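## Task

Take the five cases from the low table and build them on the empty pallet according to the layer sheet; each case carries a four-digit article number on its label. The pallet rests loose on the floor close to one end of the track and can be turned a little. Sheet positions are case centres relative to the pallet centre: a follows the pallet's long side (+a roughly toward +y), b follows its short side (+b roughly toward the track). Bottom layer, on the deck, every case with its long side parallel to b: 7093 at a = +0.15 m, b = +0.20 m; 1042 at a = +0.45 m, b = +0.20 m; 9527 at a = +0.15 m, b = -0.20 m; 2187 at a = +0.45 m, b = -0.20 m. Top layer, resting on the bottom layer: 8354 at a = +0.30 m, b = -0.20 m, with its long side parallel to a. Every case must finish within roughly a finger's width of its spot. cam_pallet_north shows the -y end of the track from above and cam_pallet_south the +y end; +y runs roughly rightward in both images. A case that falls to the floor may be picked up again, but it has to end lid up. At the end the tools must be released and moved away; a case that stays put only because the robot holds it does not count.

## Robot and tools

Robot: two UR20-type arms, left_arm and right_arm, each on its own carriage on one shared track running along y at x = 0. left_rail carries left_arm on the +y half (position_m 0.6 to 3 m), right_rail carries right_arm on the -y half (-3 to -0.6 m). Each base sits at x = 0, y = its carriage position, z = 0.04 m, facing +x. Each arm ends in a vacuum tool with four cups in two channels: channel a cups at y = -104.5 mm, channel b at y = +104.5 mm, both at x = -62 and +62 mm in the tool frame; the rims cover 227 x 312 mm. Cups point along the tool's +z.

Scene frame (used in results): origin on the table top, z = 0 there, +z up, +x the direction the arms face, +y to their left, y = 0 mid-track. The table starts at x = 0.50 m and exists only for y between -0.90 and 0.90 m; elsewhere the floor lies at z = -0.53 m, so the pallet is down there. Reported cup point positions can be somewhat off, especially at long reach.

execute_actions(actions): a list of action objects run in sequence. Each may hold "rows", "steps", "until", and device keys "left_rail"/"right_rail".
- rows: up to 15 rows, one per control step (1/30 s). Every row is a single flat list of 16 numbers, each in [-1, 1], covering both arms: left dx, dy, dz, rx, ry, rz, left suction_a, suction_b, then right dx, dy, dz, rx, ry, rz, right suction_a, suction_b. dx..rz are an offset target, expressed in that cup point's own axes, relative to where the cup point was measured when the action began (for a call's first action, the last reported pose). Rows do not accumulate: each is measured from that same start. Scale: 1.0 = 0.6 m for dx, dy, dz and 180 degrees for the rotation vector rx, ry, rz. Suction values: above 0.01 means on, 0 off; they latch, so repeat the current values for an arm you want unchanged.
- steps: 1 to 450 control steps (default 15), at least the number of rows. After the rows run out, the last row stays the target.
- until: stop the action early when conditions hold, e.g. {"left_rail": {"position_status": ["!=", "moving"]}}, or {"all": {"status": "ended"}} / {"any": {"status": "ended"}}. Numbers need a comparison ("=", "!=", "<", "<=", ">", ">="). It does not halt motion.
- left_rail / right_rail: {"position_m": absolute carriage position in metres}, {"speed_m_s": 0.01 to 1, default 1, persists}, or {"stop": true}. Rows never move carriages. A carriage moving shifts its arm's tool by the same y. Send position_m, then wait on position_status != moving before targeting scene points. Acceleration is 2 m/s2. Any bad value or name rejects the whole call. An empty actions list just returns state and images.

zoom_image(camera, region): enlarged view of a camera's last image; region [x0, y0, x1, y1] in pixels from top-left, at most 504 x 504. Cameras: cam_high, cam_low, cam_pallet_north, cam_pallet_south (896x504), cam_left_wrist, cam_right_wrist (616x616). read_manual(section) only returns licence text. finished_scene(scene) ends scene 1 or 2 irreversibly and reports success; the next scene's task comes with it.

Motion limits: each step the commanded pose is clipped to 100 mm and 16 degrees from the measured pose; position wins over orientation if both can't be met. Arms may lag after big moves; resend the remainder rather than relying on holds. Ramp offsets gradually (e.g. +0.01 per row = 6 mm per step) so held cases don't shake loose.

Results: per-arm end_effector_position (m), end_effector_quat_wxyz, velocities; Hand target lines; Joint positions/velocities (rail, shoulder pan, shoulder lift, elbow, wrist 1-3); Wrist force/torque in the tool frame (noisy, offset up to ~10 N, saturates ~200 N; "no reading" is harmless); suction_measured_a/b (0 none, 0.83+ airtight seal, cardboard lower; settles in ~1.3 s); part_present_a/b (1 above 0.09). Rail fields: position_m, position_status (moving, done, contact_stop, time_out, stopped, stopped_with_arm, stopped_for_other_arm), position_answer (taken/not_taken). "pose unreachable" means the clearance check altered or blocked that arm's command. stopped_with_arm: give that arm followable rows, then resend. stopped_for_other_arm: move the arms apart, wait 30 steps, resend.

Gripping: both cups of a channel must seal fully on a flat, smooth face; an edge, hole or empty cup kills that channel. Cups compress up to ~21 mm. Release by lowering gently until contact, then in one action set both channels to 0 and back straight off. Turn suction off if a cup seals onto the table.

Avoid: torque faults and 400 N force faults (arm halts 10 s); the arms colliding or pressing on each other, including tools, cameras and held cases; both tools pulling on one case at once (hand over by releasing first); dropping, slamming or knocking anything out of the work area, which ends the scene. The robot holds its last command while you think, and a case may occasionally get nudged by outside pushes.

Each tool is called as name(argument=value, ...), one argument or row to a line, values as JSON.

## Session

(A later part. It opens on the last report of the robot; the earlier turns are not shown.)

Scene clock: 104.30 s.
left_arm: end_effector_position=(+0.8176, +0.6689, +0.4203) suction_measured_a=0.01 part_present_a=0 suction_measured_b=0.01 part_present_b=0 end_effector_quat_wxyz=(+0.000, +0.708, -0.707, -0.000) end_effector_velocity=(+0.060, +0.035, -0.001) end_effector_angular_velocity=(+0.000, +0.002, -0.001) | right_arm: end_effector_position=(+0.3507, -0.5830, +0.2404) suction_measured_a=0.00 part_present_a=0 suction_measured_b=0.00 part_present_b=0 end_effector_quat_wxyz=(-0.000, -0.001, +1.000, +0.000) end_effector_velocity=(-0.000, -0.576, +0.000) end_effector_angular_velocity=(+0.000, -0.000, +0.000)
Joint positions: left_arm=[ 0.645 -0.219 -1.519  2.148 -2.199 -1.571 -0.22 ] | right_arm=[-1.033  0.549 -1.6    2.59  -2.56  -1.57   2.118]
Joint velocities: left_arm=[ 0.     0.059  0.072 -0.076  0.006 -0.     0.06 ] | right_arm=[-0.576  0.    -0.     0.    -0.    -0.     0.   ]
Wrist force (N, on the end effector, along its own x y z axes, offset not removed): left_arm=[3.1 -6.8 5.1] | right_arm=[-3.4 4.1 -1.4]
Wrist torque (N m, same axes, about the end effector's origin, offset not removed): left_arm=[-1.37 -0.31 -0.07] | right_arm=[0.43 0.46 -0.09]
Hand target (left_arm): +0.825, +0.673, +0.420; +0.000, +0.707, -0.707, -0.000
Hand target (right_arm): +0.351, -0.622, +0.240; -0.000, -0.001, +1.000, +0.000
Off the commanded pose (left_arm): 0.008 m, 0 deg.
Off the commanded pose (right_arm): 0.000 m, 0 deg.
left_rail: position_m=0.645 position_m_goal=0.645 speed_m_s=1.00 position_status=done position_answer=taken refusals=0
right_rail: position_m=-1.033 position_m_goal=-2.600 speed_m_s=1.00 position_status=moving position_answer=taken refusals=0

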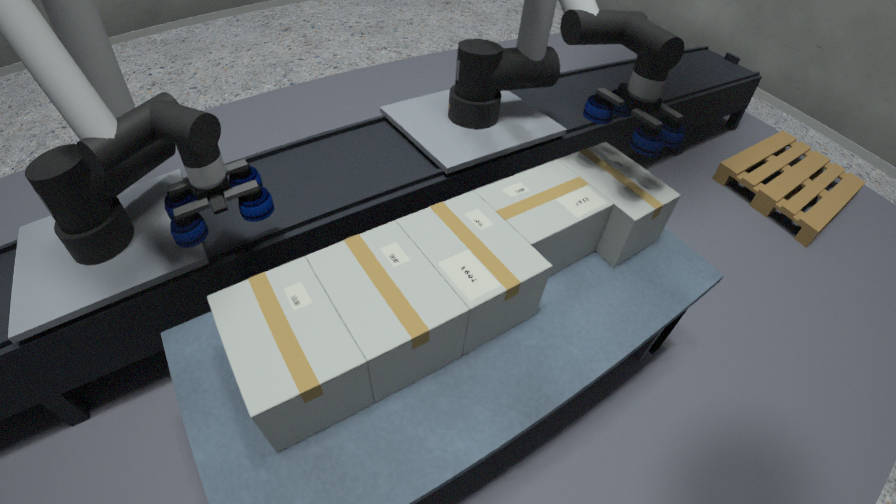

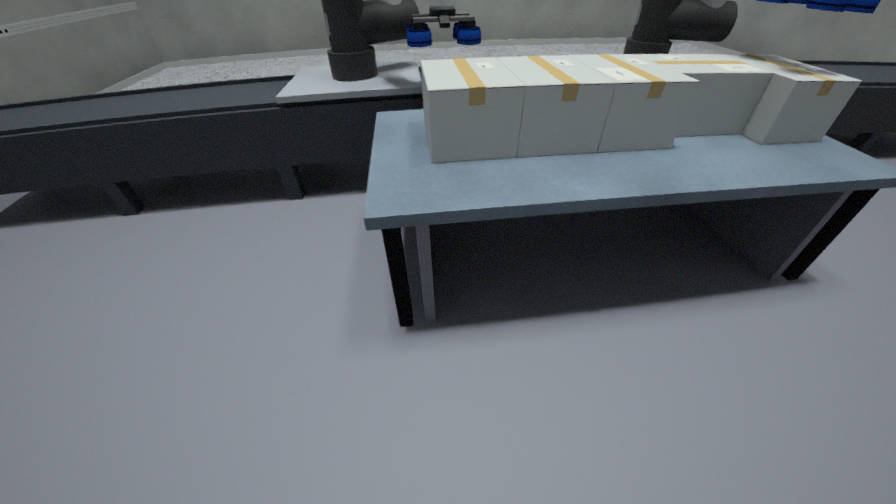

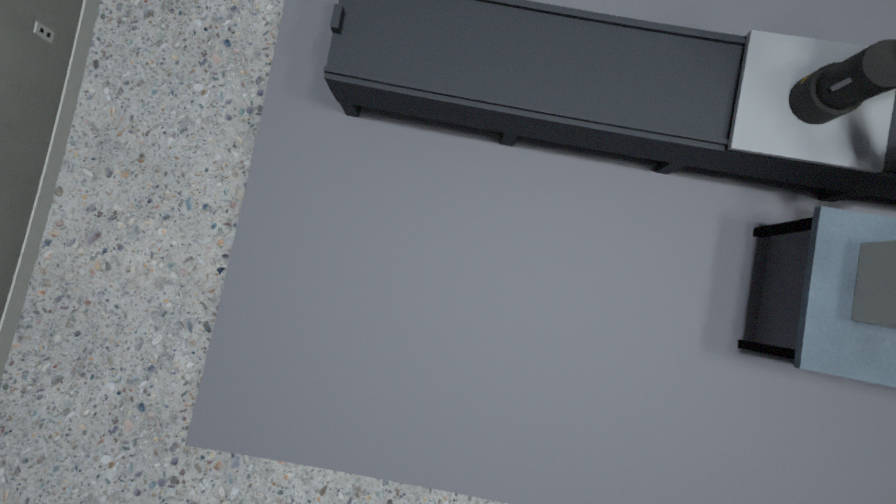

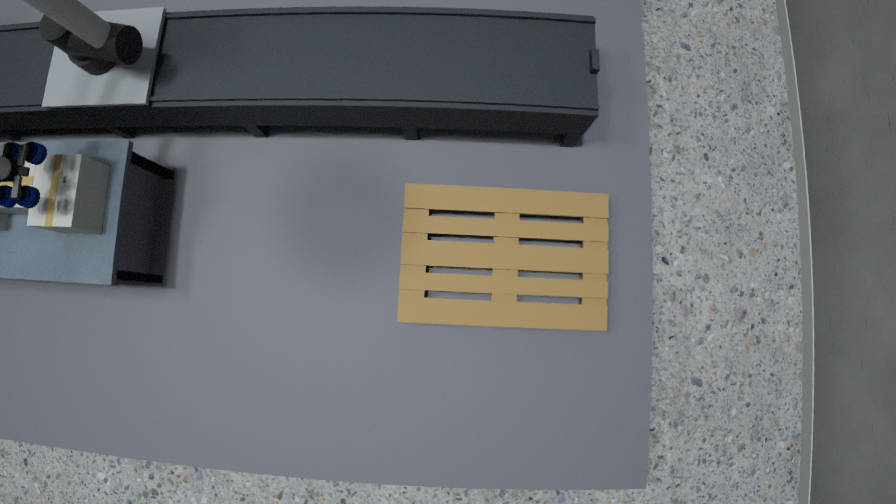

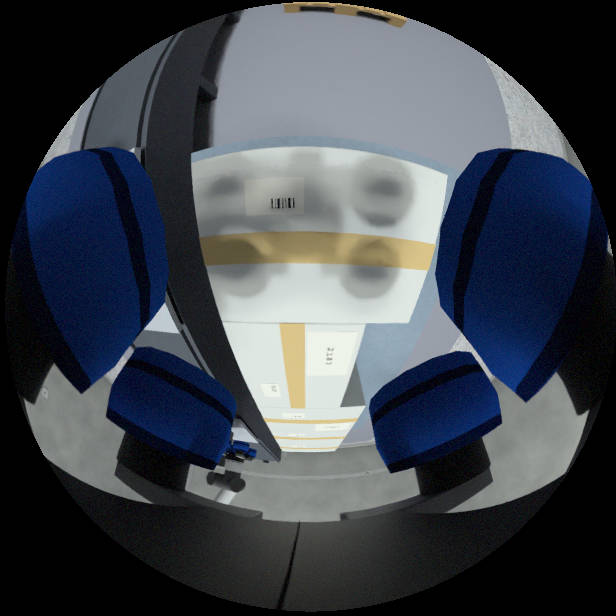

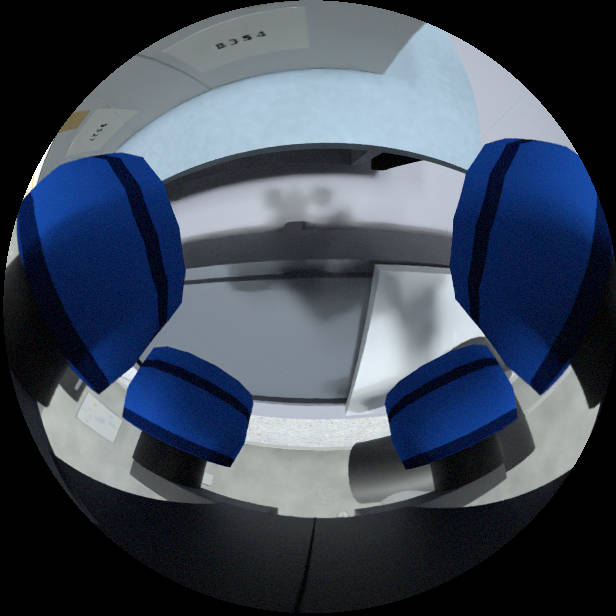

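execute_actions(
  actions=[],
)

zoom_image(
  camera="cam_left_wrist",
  region=[170, 120, 480, 350],
)

Scene clock: 106.70 s.
left_arm: end_effector_position=(+0.8248, +0.6729, +0.4202) suction_measured_a=0.01 part_present_a=0 suction_measured_b=0.01 part_present_b=0 end_effector_quat_wxyz=(+0.000, +0.707, -0.707, -0.000) end_effector_velocity=(+0.000, -0.000, -0.000) end_effector_angular_velocity=(+0.000, +0.000, +0.000) | right_arm: end_effector_position=(+0.3507, -2.1497, +0.2404) suction_measured_a=0.00 part_present_a=0 suction_measured_b=0.00 part_present_b=0 end_effector_quat_wxyz=(-0.000, -0.001, +1.000, +0.000) end_effector_velocity=(+0.000, +0.000, -0.000) end_effector_angular_velocity=(-0.000, +0.000, +0.000)
Joint positions: left_arm=[ 0.645 -0.212 -1.511  2.139 -2.198 -1.571 -0.213] | right_arm=[-2.6    0.549 -1.6    2.59  -2.56  -1.57   2.118]
Joint velocities: left_arm=[ 0. -0.  0.  0. -0. -0. -0.] | right_arm=[ 0. -0.  0. -0. -0. -0. -0.]
Wrist force (N, on the end effector, along its own x y z axes, offset not removed): left_arm=[1.6 2.3 3.8] | right_arm=[-2.6 -4.4 -3.7]
Wrist torque (N m, same axes, about the end effector's origin, offset not removed): left_arm=[-0.18 0.00 -0.08] | right_arm=[-0.54 0.32 0.02]
Hand target (left_arm): +0.825, +0.673, +0.420; +0.000, +0.707, -0.707, -0.000
Hand target (right_arm): +0.351, -2.150, +0.240; -0.000, -0.001, +1.000, +0.000
Off the commanded pose (left_arm): 0.000 m, 0 deg.
Off the commanded pose (right_arm): 0.000 m, 0 deg.
left_rail: position_m=0.645 position_m_goal=0.645 speed_m_s=1.00 position_status=done position_answer=taken refusals=0
right_rail: position_m=-2.600 position_m_goal=-2.600 speed_m_s=1.00 position_status=done position_answer=taken refusals=0

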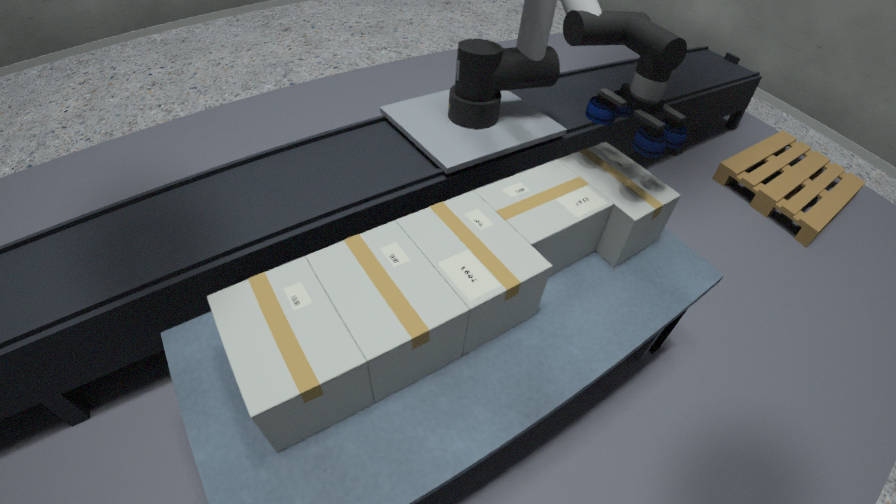

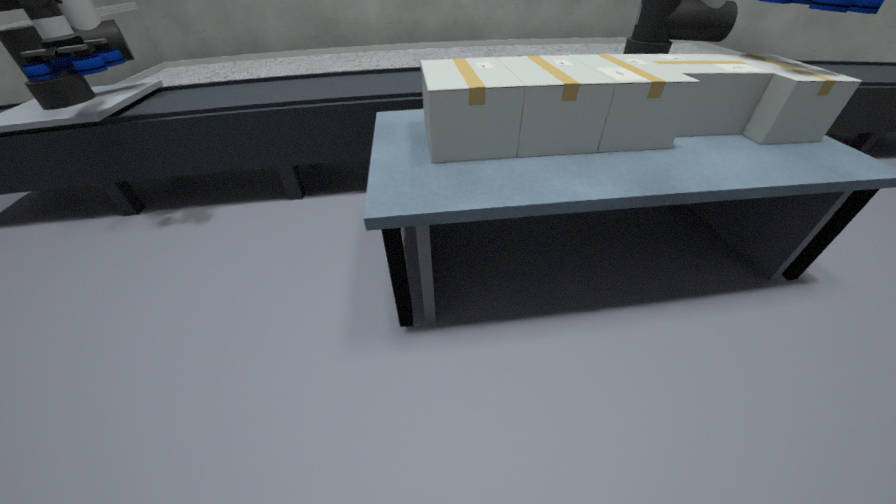

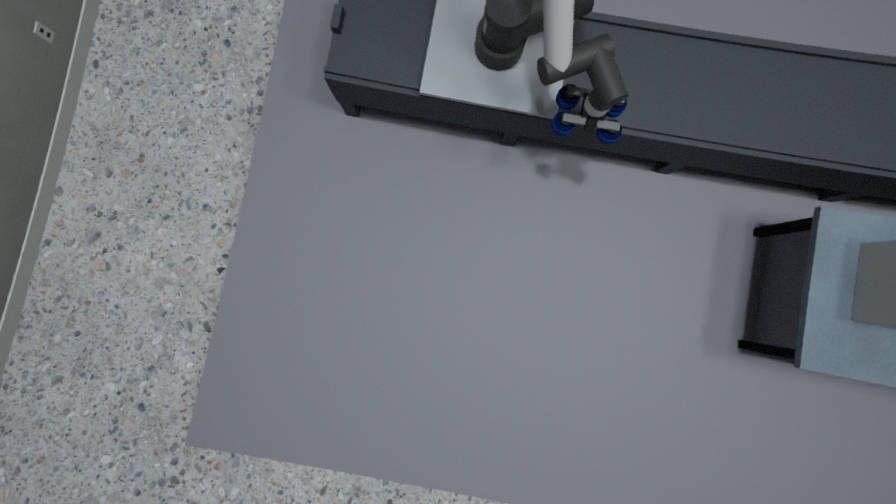

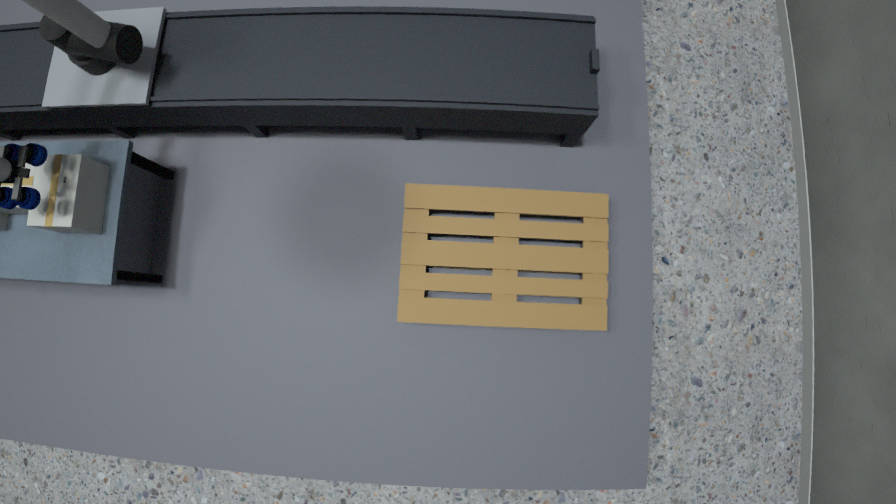

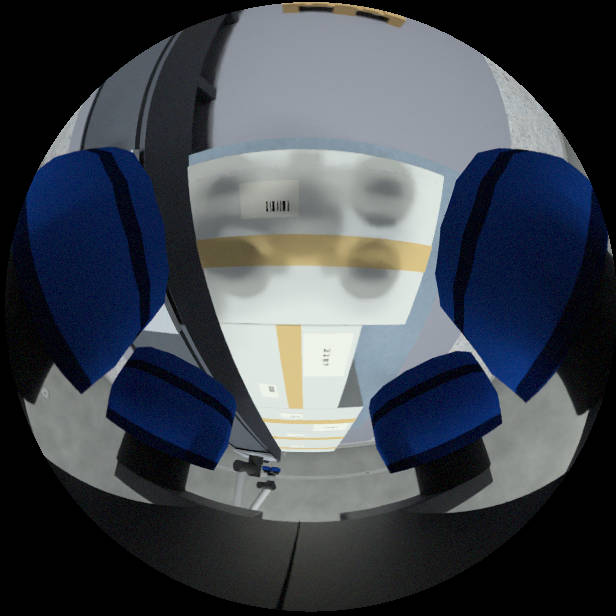

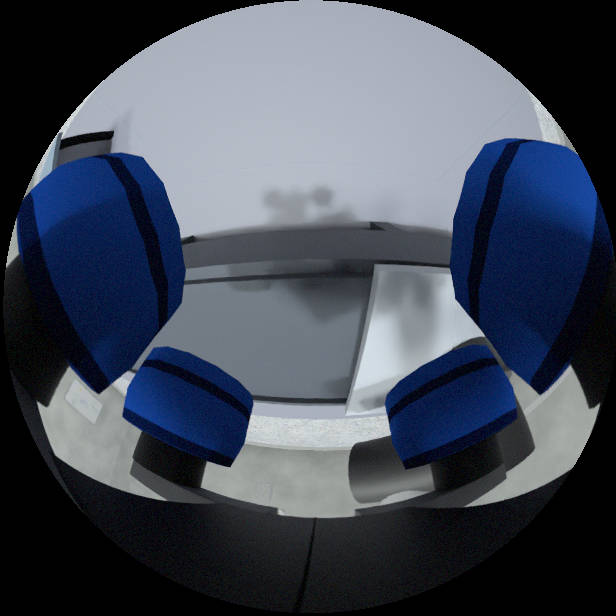

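Region (170, 120, 480, 350) of cam_left_wrist's 616x616 image, scaled by 1.626, with more detail than that image has; it fills the top 374 rows of this view, and the rest is white.

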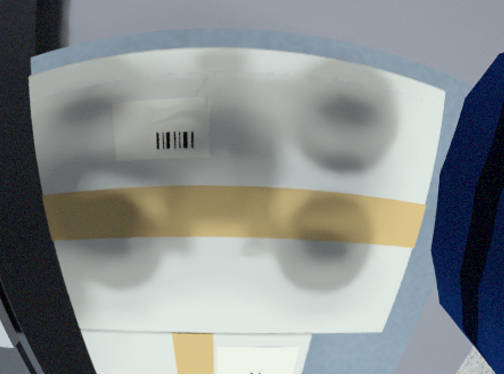

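execute_actions(
  actions=[
    {"rows":[[0,-0.003,0.03,0,0,0,0,0,0,0,0,0,0,0,0,0],[0,-0.006,0.06,0,0,0,0,0,0,0,0,0,0,0,0,0],[0,-0.009,0.09,0,0,0,0,0,0,0,0,0,0,0,0,0],[0,-0.013,0.12,0,0,0,0,0,0,0,0,0,0,0,0,0],[0,-0.013,0.15,0,0,0,0,0,0,0,0,0,0,0,0,0],[0,-0.013,0.18,0,0,0,0,0,0,0,0,0,0,0,0,0],[0,-0.013,0.205,0,0,0,0,0,0,0,0,0,0,0,0,0],[0,-0.013,0.225,0,0,0,0,0,0,0,0,0,0,0,0,0],[0,-0.013,0.245,0,0,0,0,0,0,0,0,0,0,0,0,0],[0,-0.013,0.26,0,0,0,0,0,0,0,0,0,0,0,0,0],[0,-0.013,0.272,0,0,0,0,0,0,0,0,0,0,0,0,0],[0,-0.013,0.281,0,0,0,0,0,0,0,0,0,0,0,0,0],[0,-0.013,0.288,0,0,0,0,0,0,0,0,0,0,0,0,0],[0,-0.013,0.293,0,0,0,1,1,0,0,0,0,0,0,0,0]],"steps":28},
  ],
)

Scene clock: 113.90 s.
left_arm: end_effector_position=(+0.8324, +0.6729, +0.2452) suction_measured_a=0.01 part_present_a=0 suction_measured_b=0.01 part_present_b=0 end_effector_quat_wxyz=(+0.000, +0.707, -0.707, -0.000) end_effector_velocity=(+0.002, -0.000, -0.008) end_effector_angular_velocity=(-0.001, -0.003, -0.000) | right_arm: end_effector_position=(+0.3507, -2.1497, +0.2404) suction_measured_a=0.00 part_present_a=0 suction_measured_b=0.00 part_present_b=0 end_effector_quat_wxyz=(-0.000, -0.001, +1.000, +0.000) end_effector_velocity=(+0.000, -0.000, -0.000) end_effector_angular_velocity=(-0.000, +0.000, +0.000)
Joint positions: left_arm=[ 0.645 -0.21  -1.328  2.247 -2.489 -1.571 -0.211] | right_arm=[-2.6    0.549 -1.6    2.59  -2.561 -1.57   2.118]
Joint velocities: left_arm=[ 0.     0.     0.012  0.002 -0.017  0.     0.   ] | right_arm=[ 0. -0.  0. -0.  0. -0. -0.]
Wrist force (N, on the end effector, along its own x y z axes, offset not removed): left_arm=[3.9 -2.9 3.6] | right_arm=[-3.3 -2.6 0.4]
Wrist torque (N m, same axes, about the end effector's origin, offset not removed): left_arm=[-0.77 -0.55 -0.03] | right_arm=[-0.26 0.48 -0.13]
Hand target (left_arm): +0.833, +0.673, +0.244; +0.000, +0.707, -0.707, -0.000
Hand target (right_arm): +0.351, -2.150, +0.240; -0.000, -0.001, +1.000, +0.000
Off the commanded pose (left_arm): 0.001 m, 0 deg.
Off the commanded pose (right_arm): 0.000 m, 0 deg.
left_rail: position_m=0.645 position_m_goal=0.645 speed_m_s=1.00 position_status=done position_answer=taken refusals=0
right_rail: position_m=-2.600 position_m_goal=-2.600 speed_m_s=1.00 position_status=done position_answer=taken refusals=0

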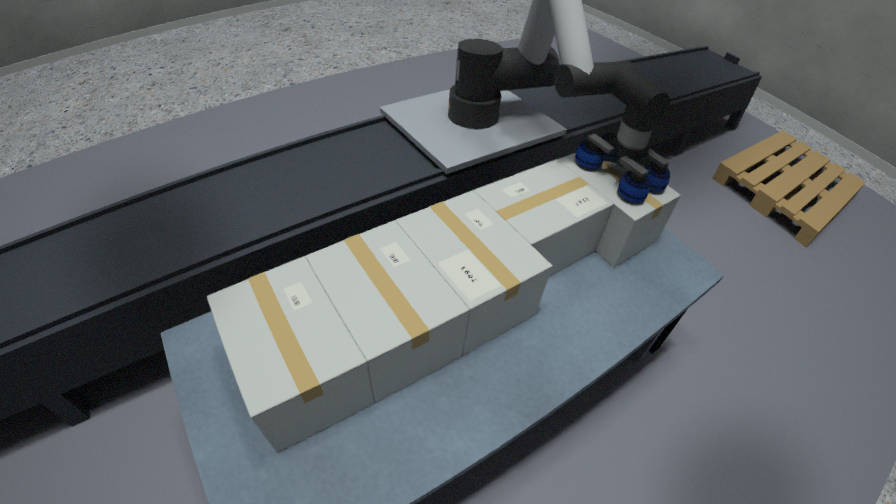

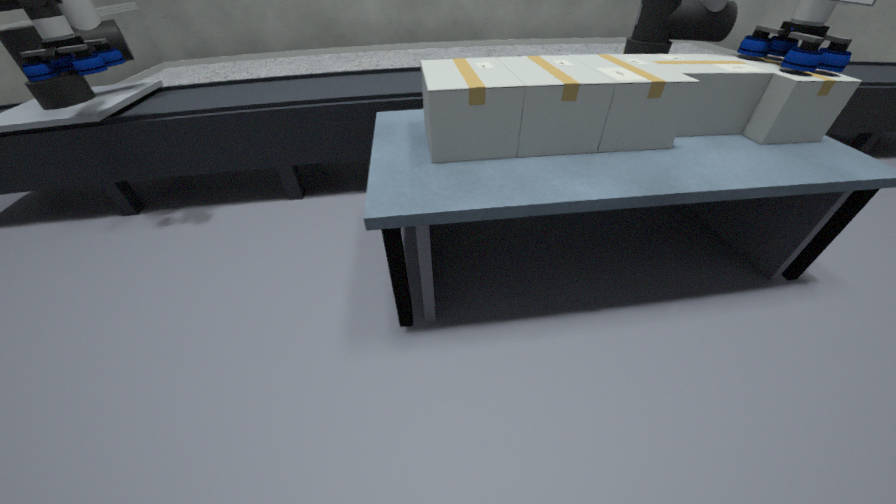

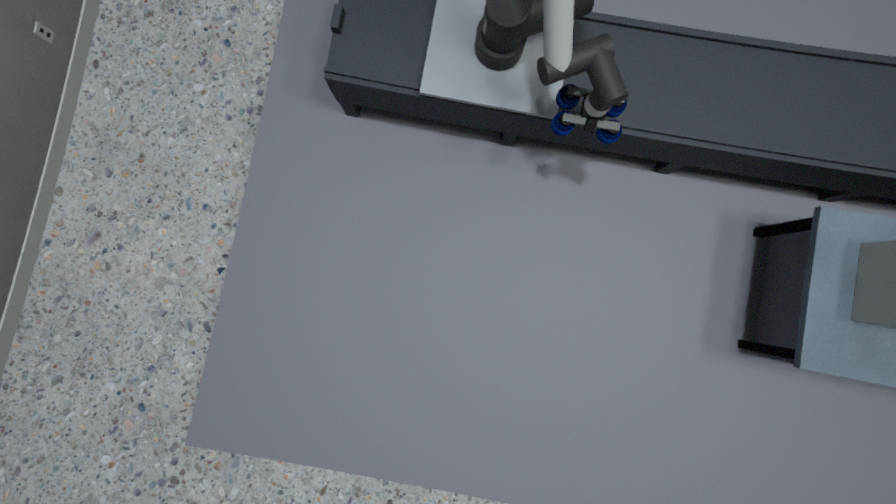

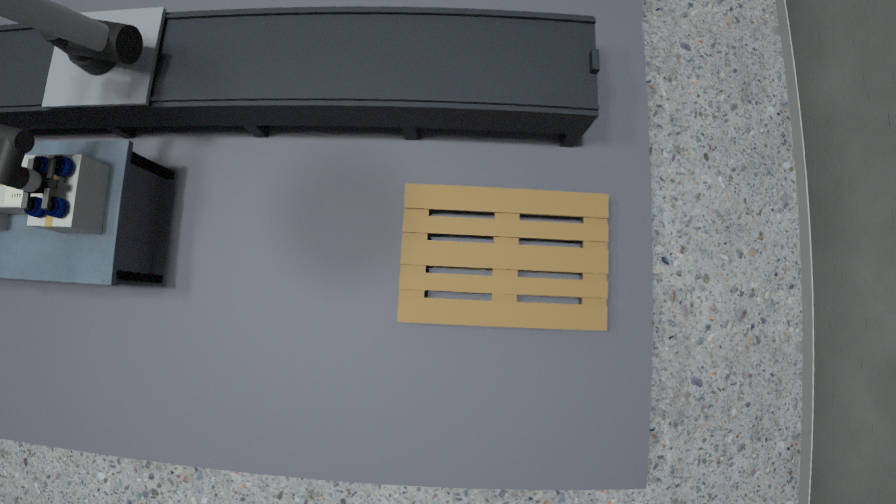

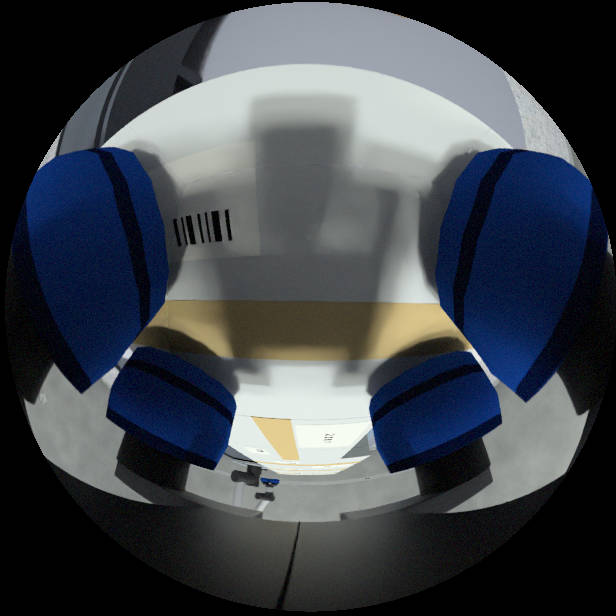

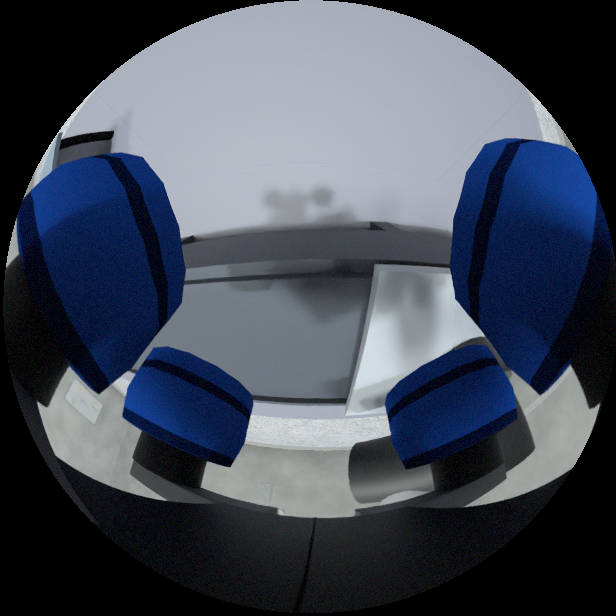

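execute_actions(
  actions=[],
)

Scene clock: 115.03 s.
left_arm: end_effector_position=(+0.8326, +0.6729, +0.2442) suction_measured_a=0.01 part_present_a=0 suction_measured_b=0.01 part_present_b=0 end_effector_quat_wxyz=(+0.000, +0.707, -0.707, -0.000) end_effector_velocity=(-0.000, +0.000, -0.000) end_effector_angular_velocity=(+0.000, +0.000, +0.000) | right_arm: end_effector_position=(+0.3507, -2.1497, +0.2404) suction_measured_a=0.00 part_present_a=0 suction_measured_b=0.00 part_present_b=0 end_effector_quat_wxyz=(-0.000, -0.001, +1.000, +0.000) end_effector_velocity=(+0.000, +0.000, +0.000) end_effector_angular_velocity=(+0.000, -0.000, +0.000)
Joint positions: left_arm=[ 0.645 -0.21  -1.327  2.247 -2.491 -1.571 -0.211] | right_arm=[-2.6    0.549 -1.6    2.59  -2.561 -1.57   2.118]
Joint velocities: left_arm=[ 0. -0.  0.  0. -0.  0. -0.] | right_arm=[ 0.  0. -0. -0.  0. -0. -0.]
Wrist force (N, on the end effector, along its own x y z axes, offset not removed): left_arm=[1.6 -1.7 0.4] | right_arm=[-5.5 -1.3 0.1]
Wrist torque (N m, same axes, about the end effector's origin, offset not removed): left_arm=[-0.83 -0.07 -0.20] | right_arm=[-0.04 0.62 -0.14]
Hand target (left_arm): +0.833, +0.673, +0.244; +0.000, +0.707, -0.707, -0.000
Hand target (right_arm): +0.351, -2.150, +0.240; -0.000, -0.001, +1.000, +0.000
Off the commanded pose (left_arm): 0.000 m, 0 deg.
Off the commanded pose (right_arm): 0.000 m, 0 deg.
left_rail: position_m=0.645 position_m_goal=0.645 speed_m_s=1.00 position_status=done position_answer=taken refusals=0
right_rail: position_m=-2.600 position_m_goal=-2.600 speed_m_s=1.00 position_status=done position_answer=taken refusals=0

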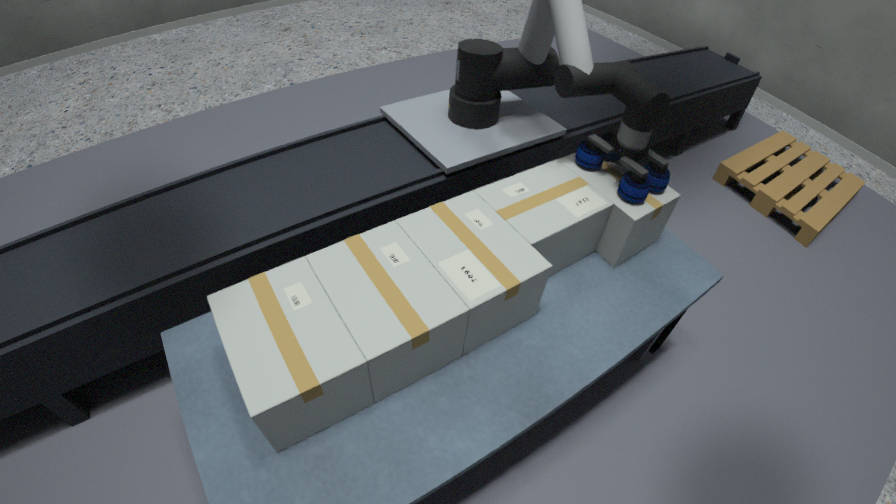

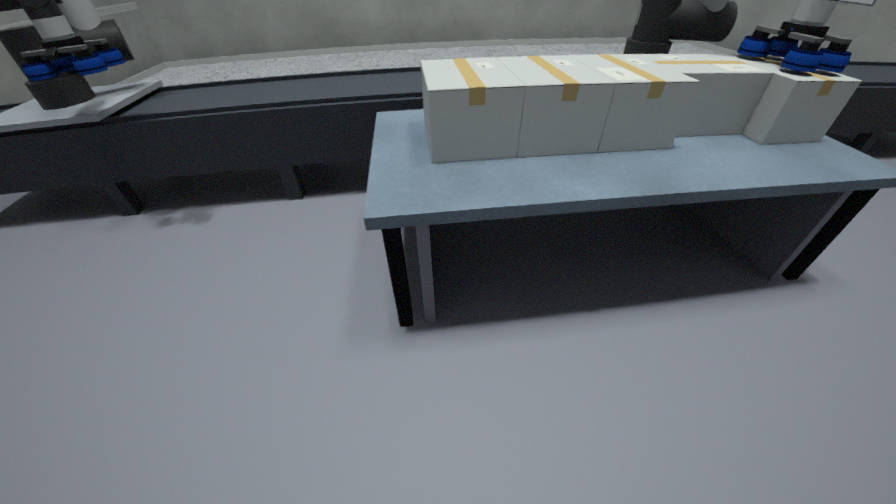

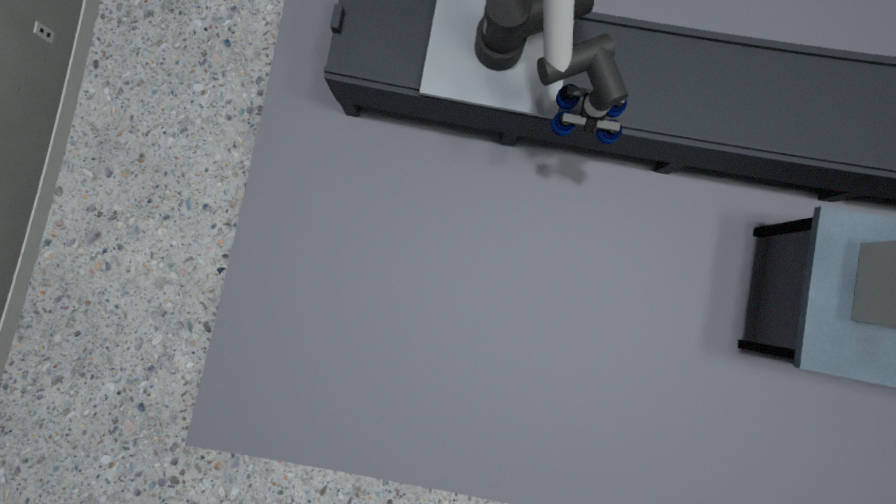

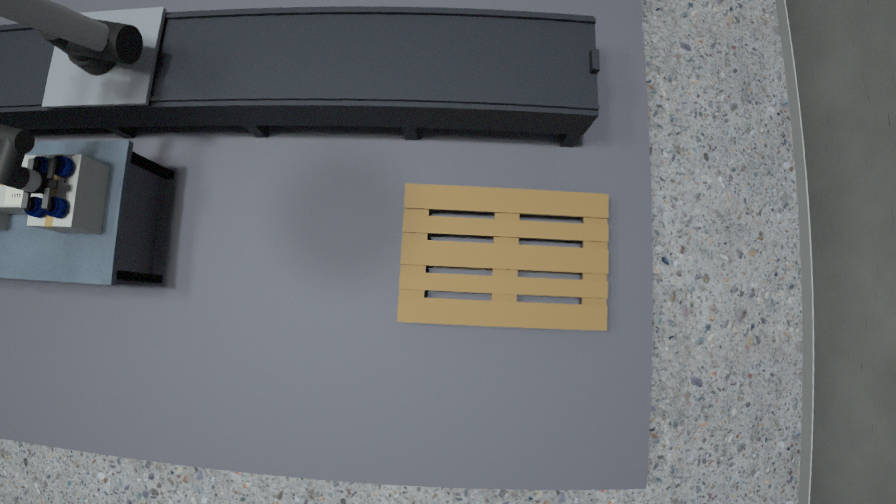

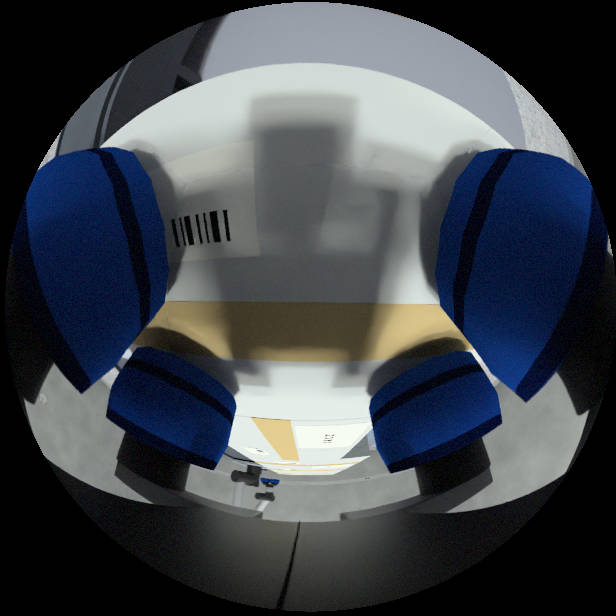

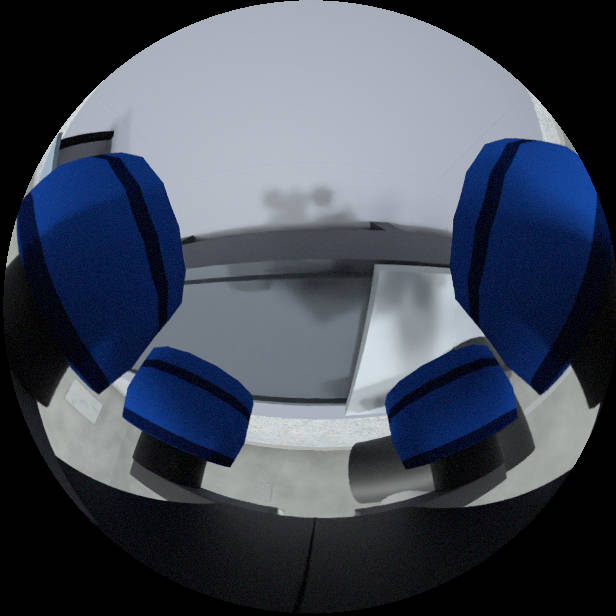

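execute_actions(
  actions=[
    {"rows":[[0,0,0.003,0,0,0,1,1,0,0,0,0,0,0,0,0],[0,0,0.006,0,0,0,1,1,0,0,0,0,0,0,0,0],[0,0,0.009,0,0,0,1,1,0,0,0,0,0,0,0,0],[0,0,0.012,0,0,0,1,1,0,0,0,0,0,0,0,0],[0,0,0.014,0,0,0,1,1,0,0,0,0,0,0,0,0]],"steps":20},
  ],
)

Scene clock: 117.53 s.
left_arm: end_effector_position=(+0.8326, +0.6729, +0.2359) suction_measured_a=0.01 part_present_a=0 suction_measured_b=0.01 part_present_b=0 end_effector_quat_wxyz=(+0.000, +0.707, -0.707, -0.000) end_effector_velocity=(+0.000, -0.000, -0.001) end_effector_angular_velocity=(-0.000, -0.000, +0.000) | right_arm: end_effector_position=(+0.3507, -2.1497, +0.2404) suction_measured_a=0.00 part_present_a=0 suction_measured_b=0.00 part_present_b=0 end_effector_quat_wxyz=(-0.000, -0.001, +1.000, +0.000) end_effector_velocity=(+0.000, -0.000, -0.000) end_effector_angular_velocity=(-0.000, +0.000, -0.000)
Joint positions: left_arm=[ 0.645 -0.21  -1.317  2.252 -2.505 -1.571 -0.211] | right_arm=[-2.6    0.549 -1.6    2.59  -2.561 -1.57   2.118]
Joint velocities: left_arm=[ 0.    -0.     0.001  0.    -0.001 -0.    -0.   ] | right_arm=[ 0. -0.  0. -0.  0. -0.  0.]
Wrist force (N, on the end effector, along its own x y z axes, offset not removed): left_arm=[3.5 0.2 -0.3] | right_arm=[-2.3 -3.1 -3.7]
Wrist torque (N m, same axes, about the end effector's origin, offset not removed): left_arm=[-0.52 -0.31 -0.07] | right_arm=[-0.45 0.30 -0.12]
Hand target (left_arm): +0.833, +0.673, +0.236; +0.000, +0.707, -0.707, -0.000
Hand target (right_arm): +0.351, -2.150, +0.240; -0.000, -0.001, +1.000, +0.000
Off the commanded pose (left_arm): 0.000 m, 0 deg.
Off the commanded pose (right_arm): 0.000 m, 0 deg.
left_rail: position_m=0.645 position_m_goal=0.645 speed_m_s=1.00 position_status=done position_answer=taken refusals=0
right_rail: position_m=-2.600 position_m_goal=-2.600 speed_m_s=1.00 position_status=done position_answer=taken refusals=0

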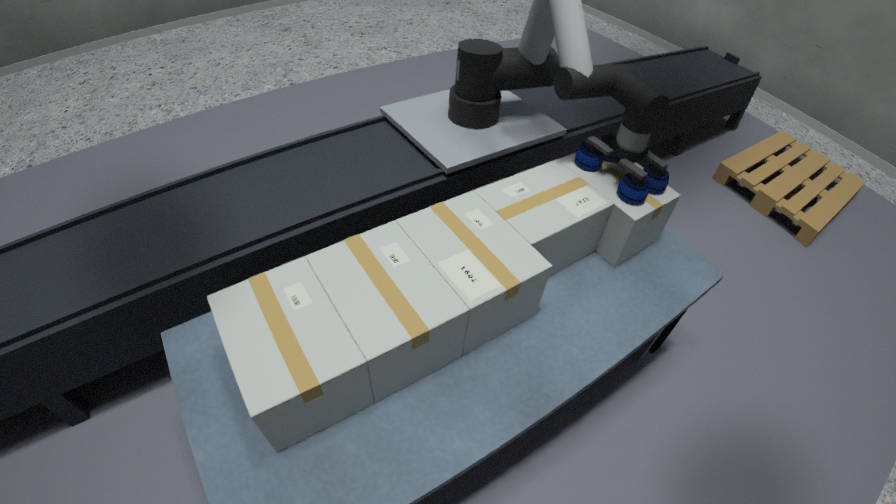

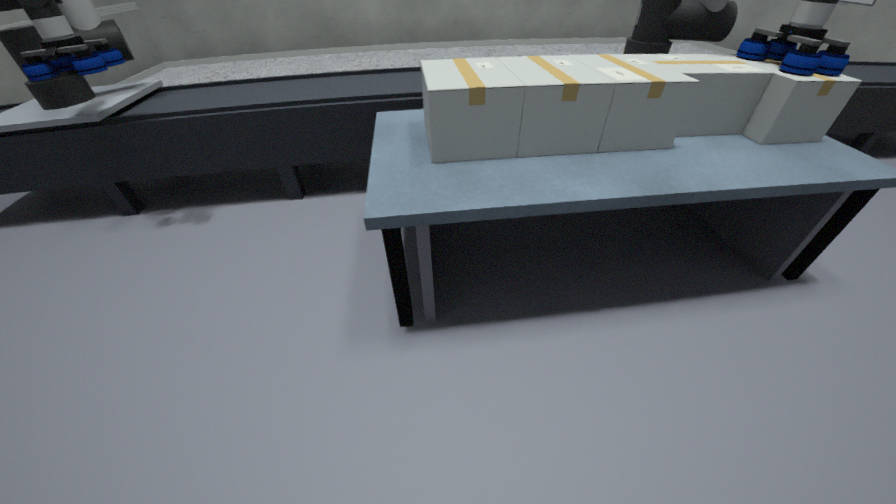

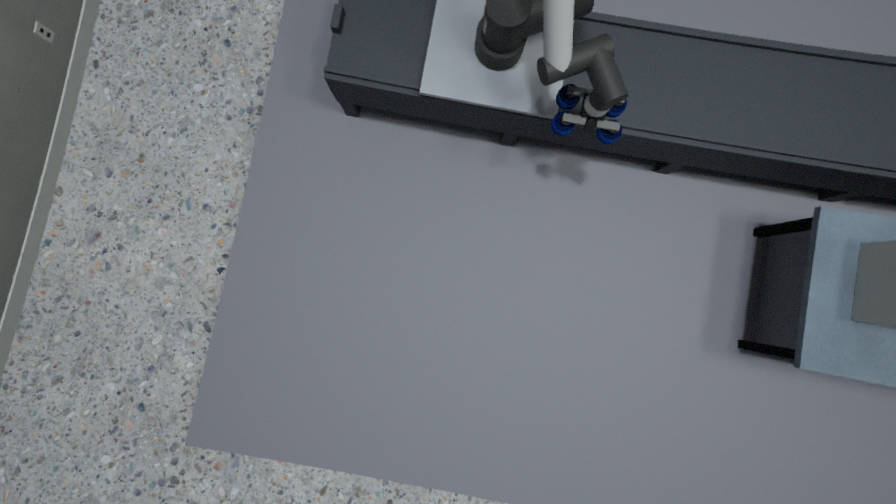

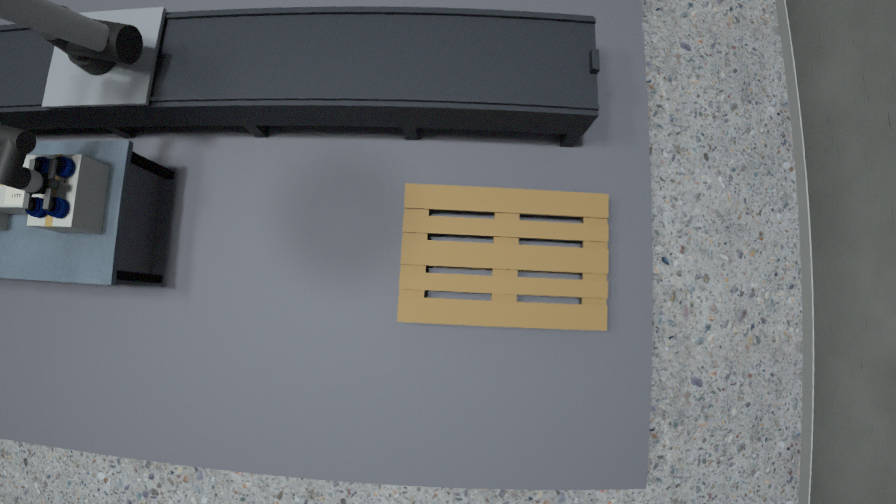

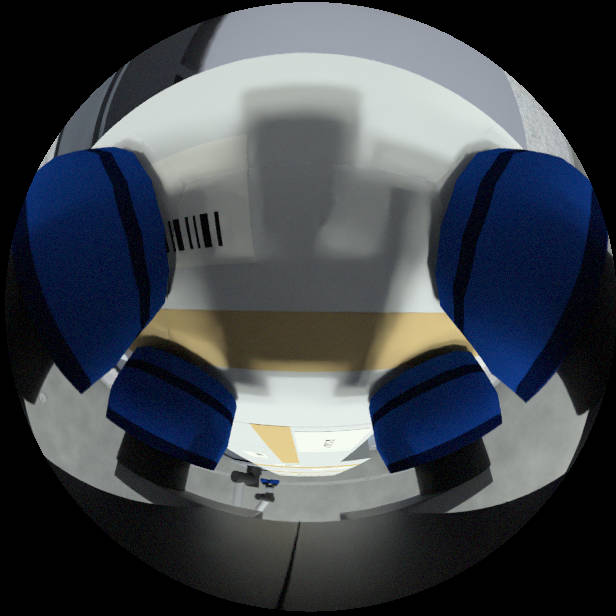

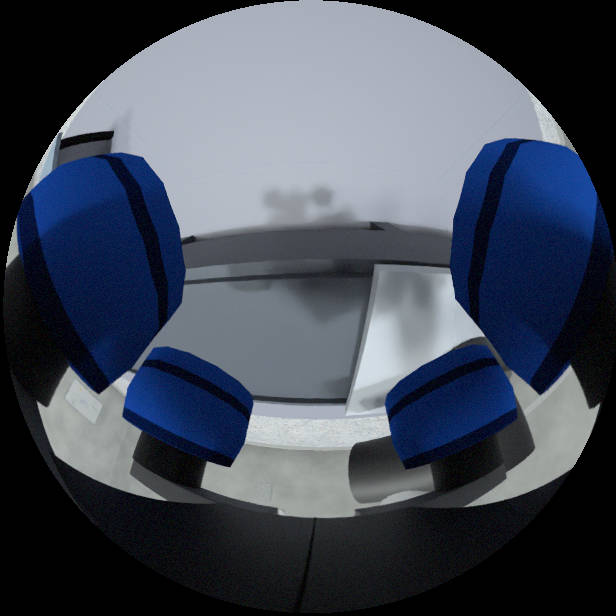

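zoom_image(
  camera="cam_low",
  region=[700, 10, 890, 150],
)

Region (700, 10, 890, 150) of cam_low's 896x504 image, scaled by 2.653, with more detail than that image has; it fills the top 371 rows of this view, and the rest is white.

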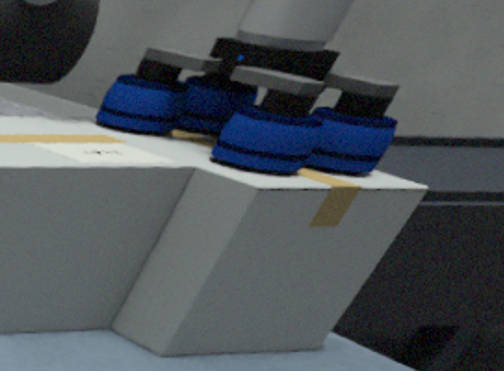

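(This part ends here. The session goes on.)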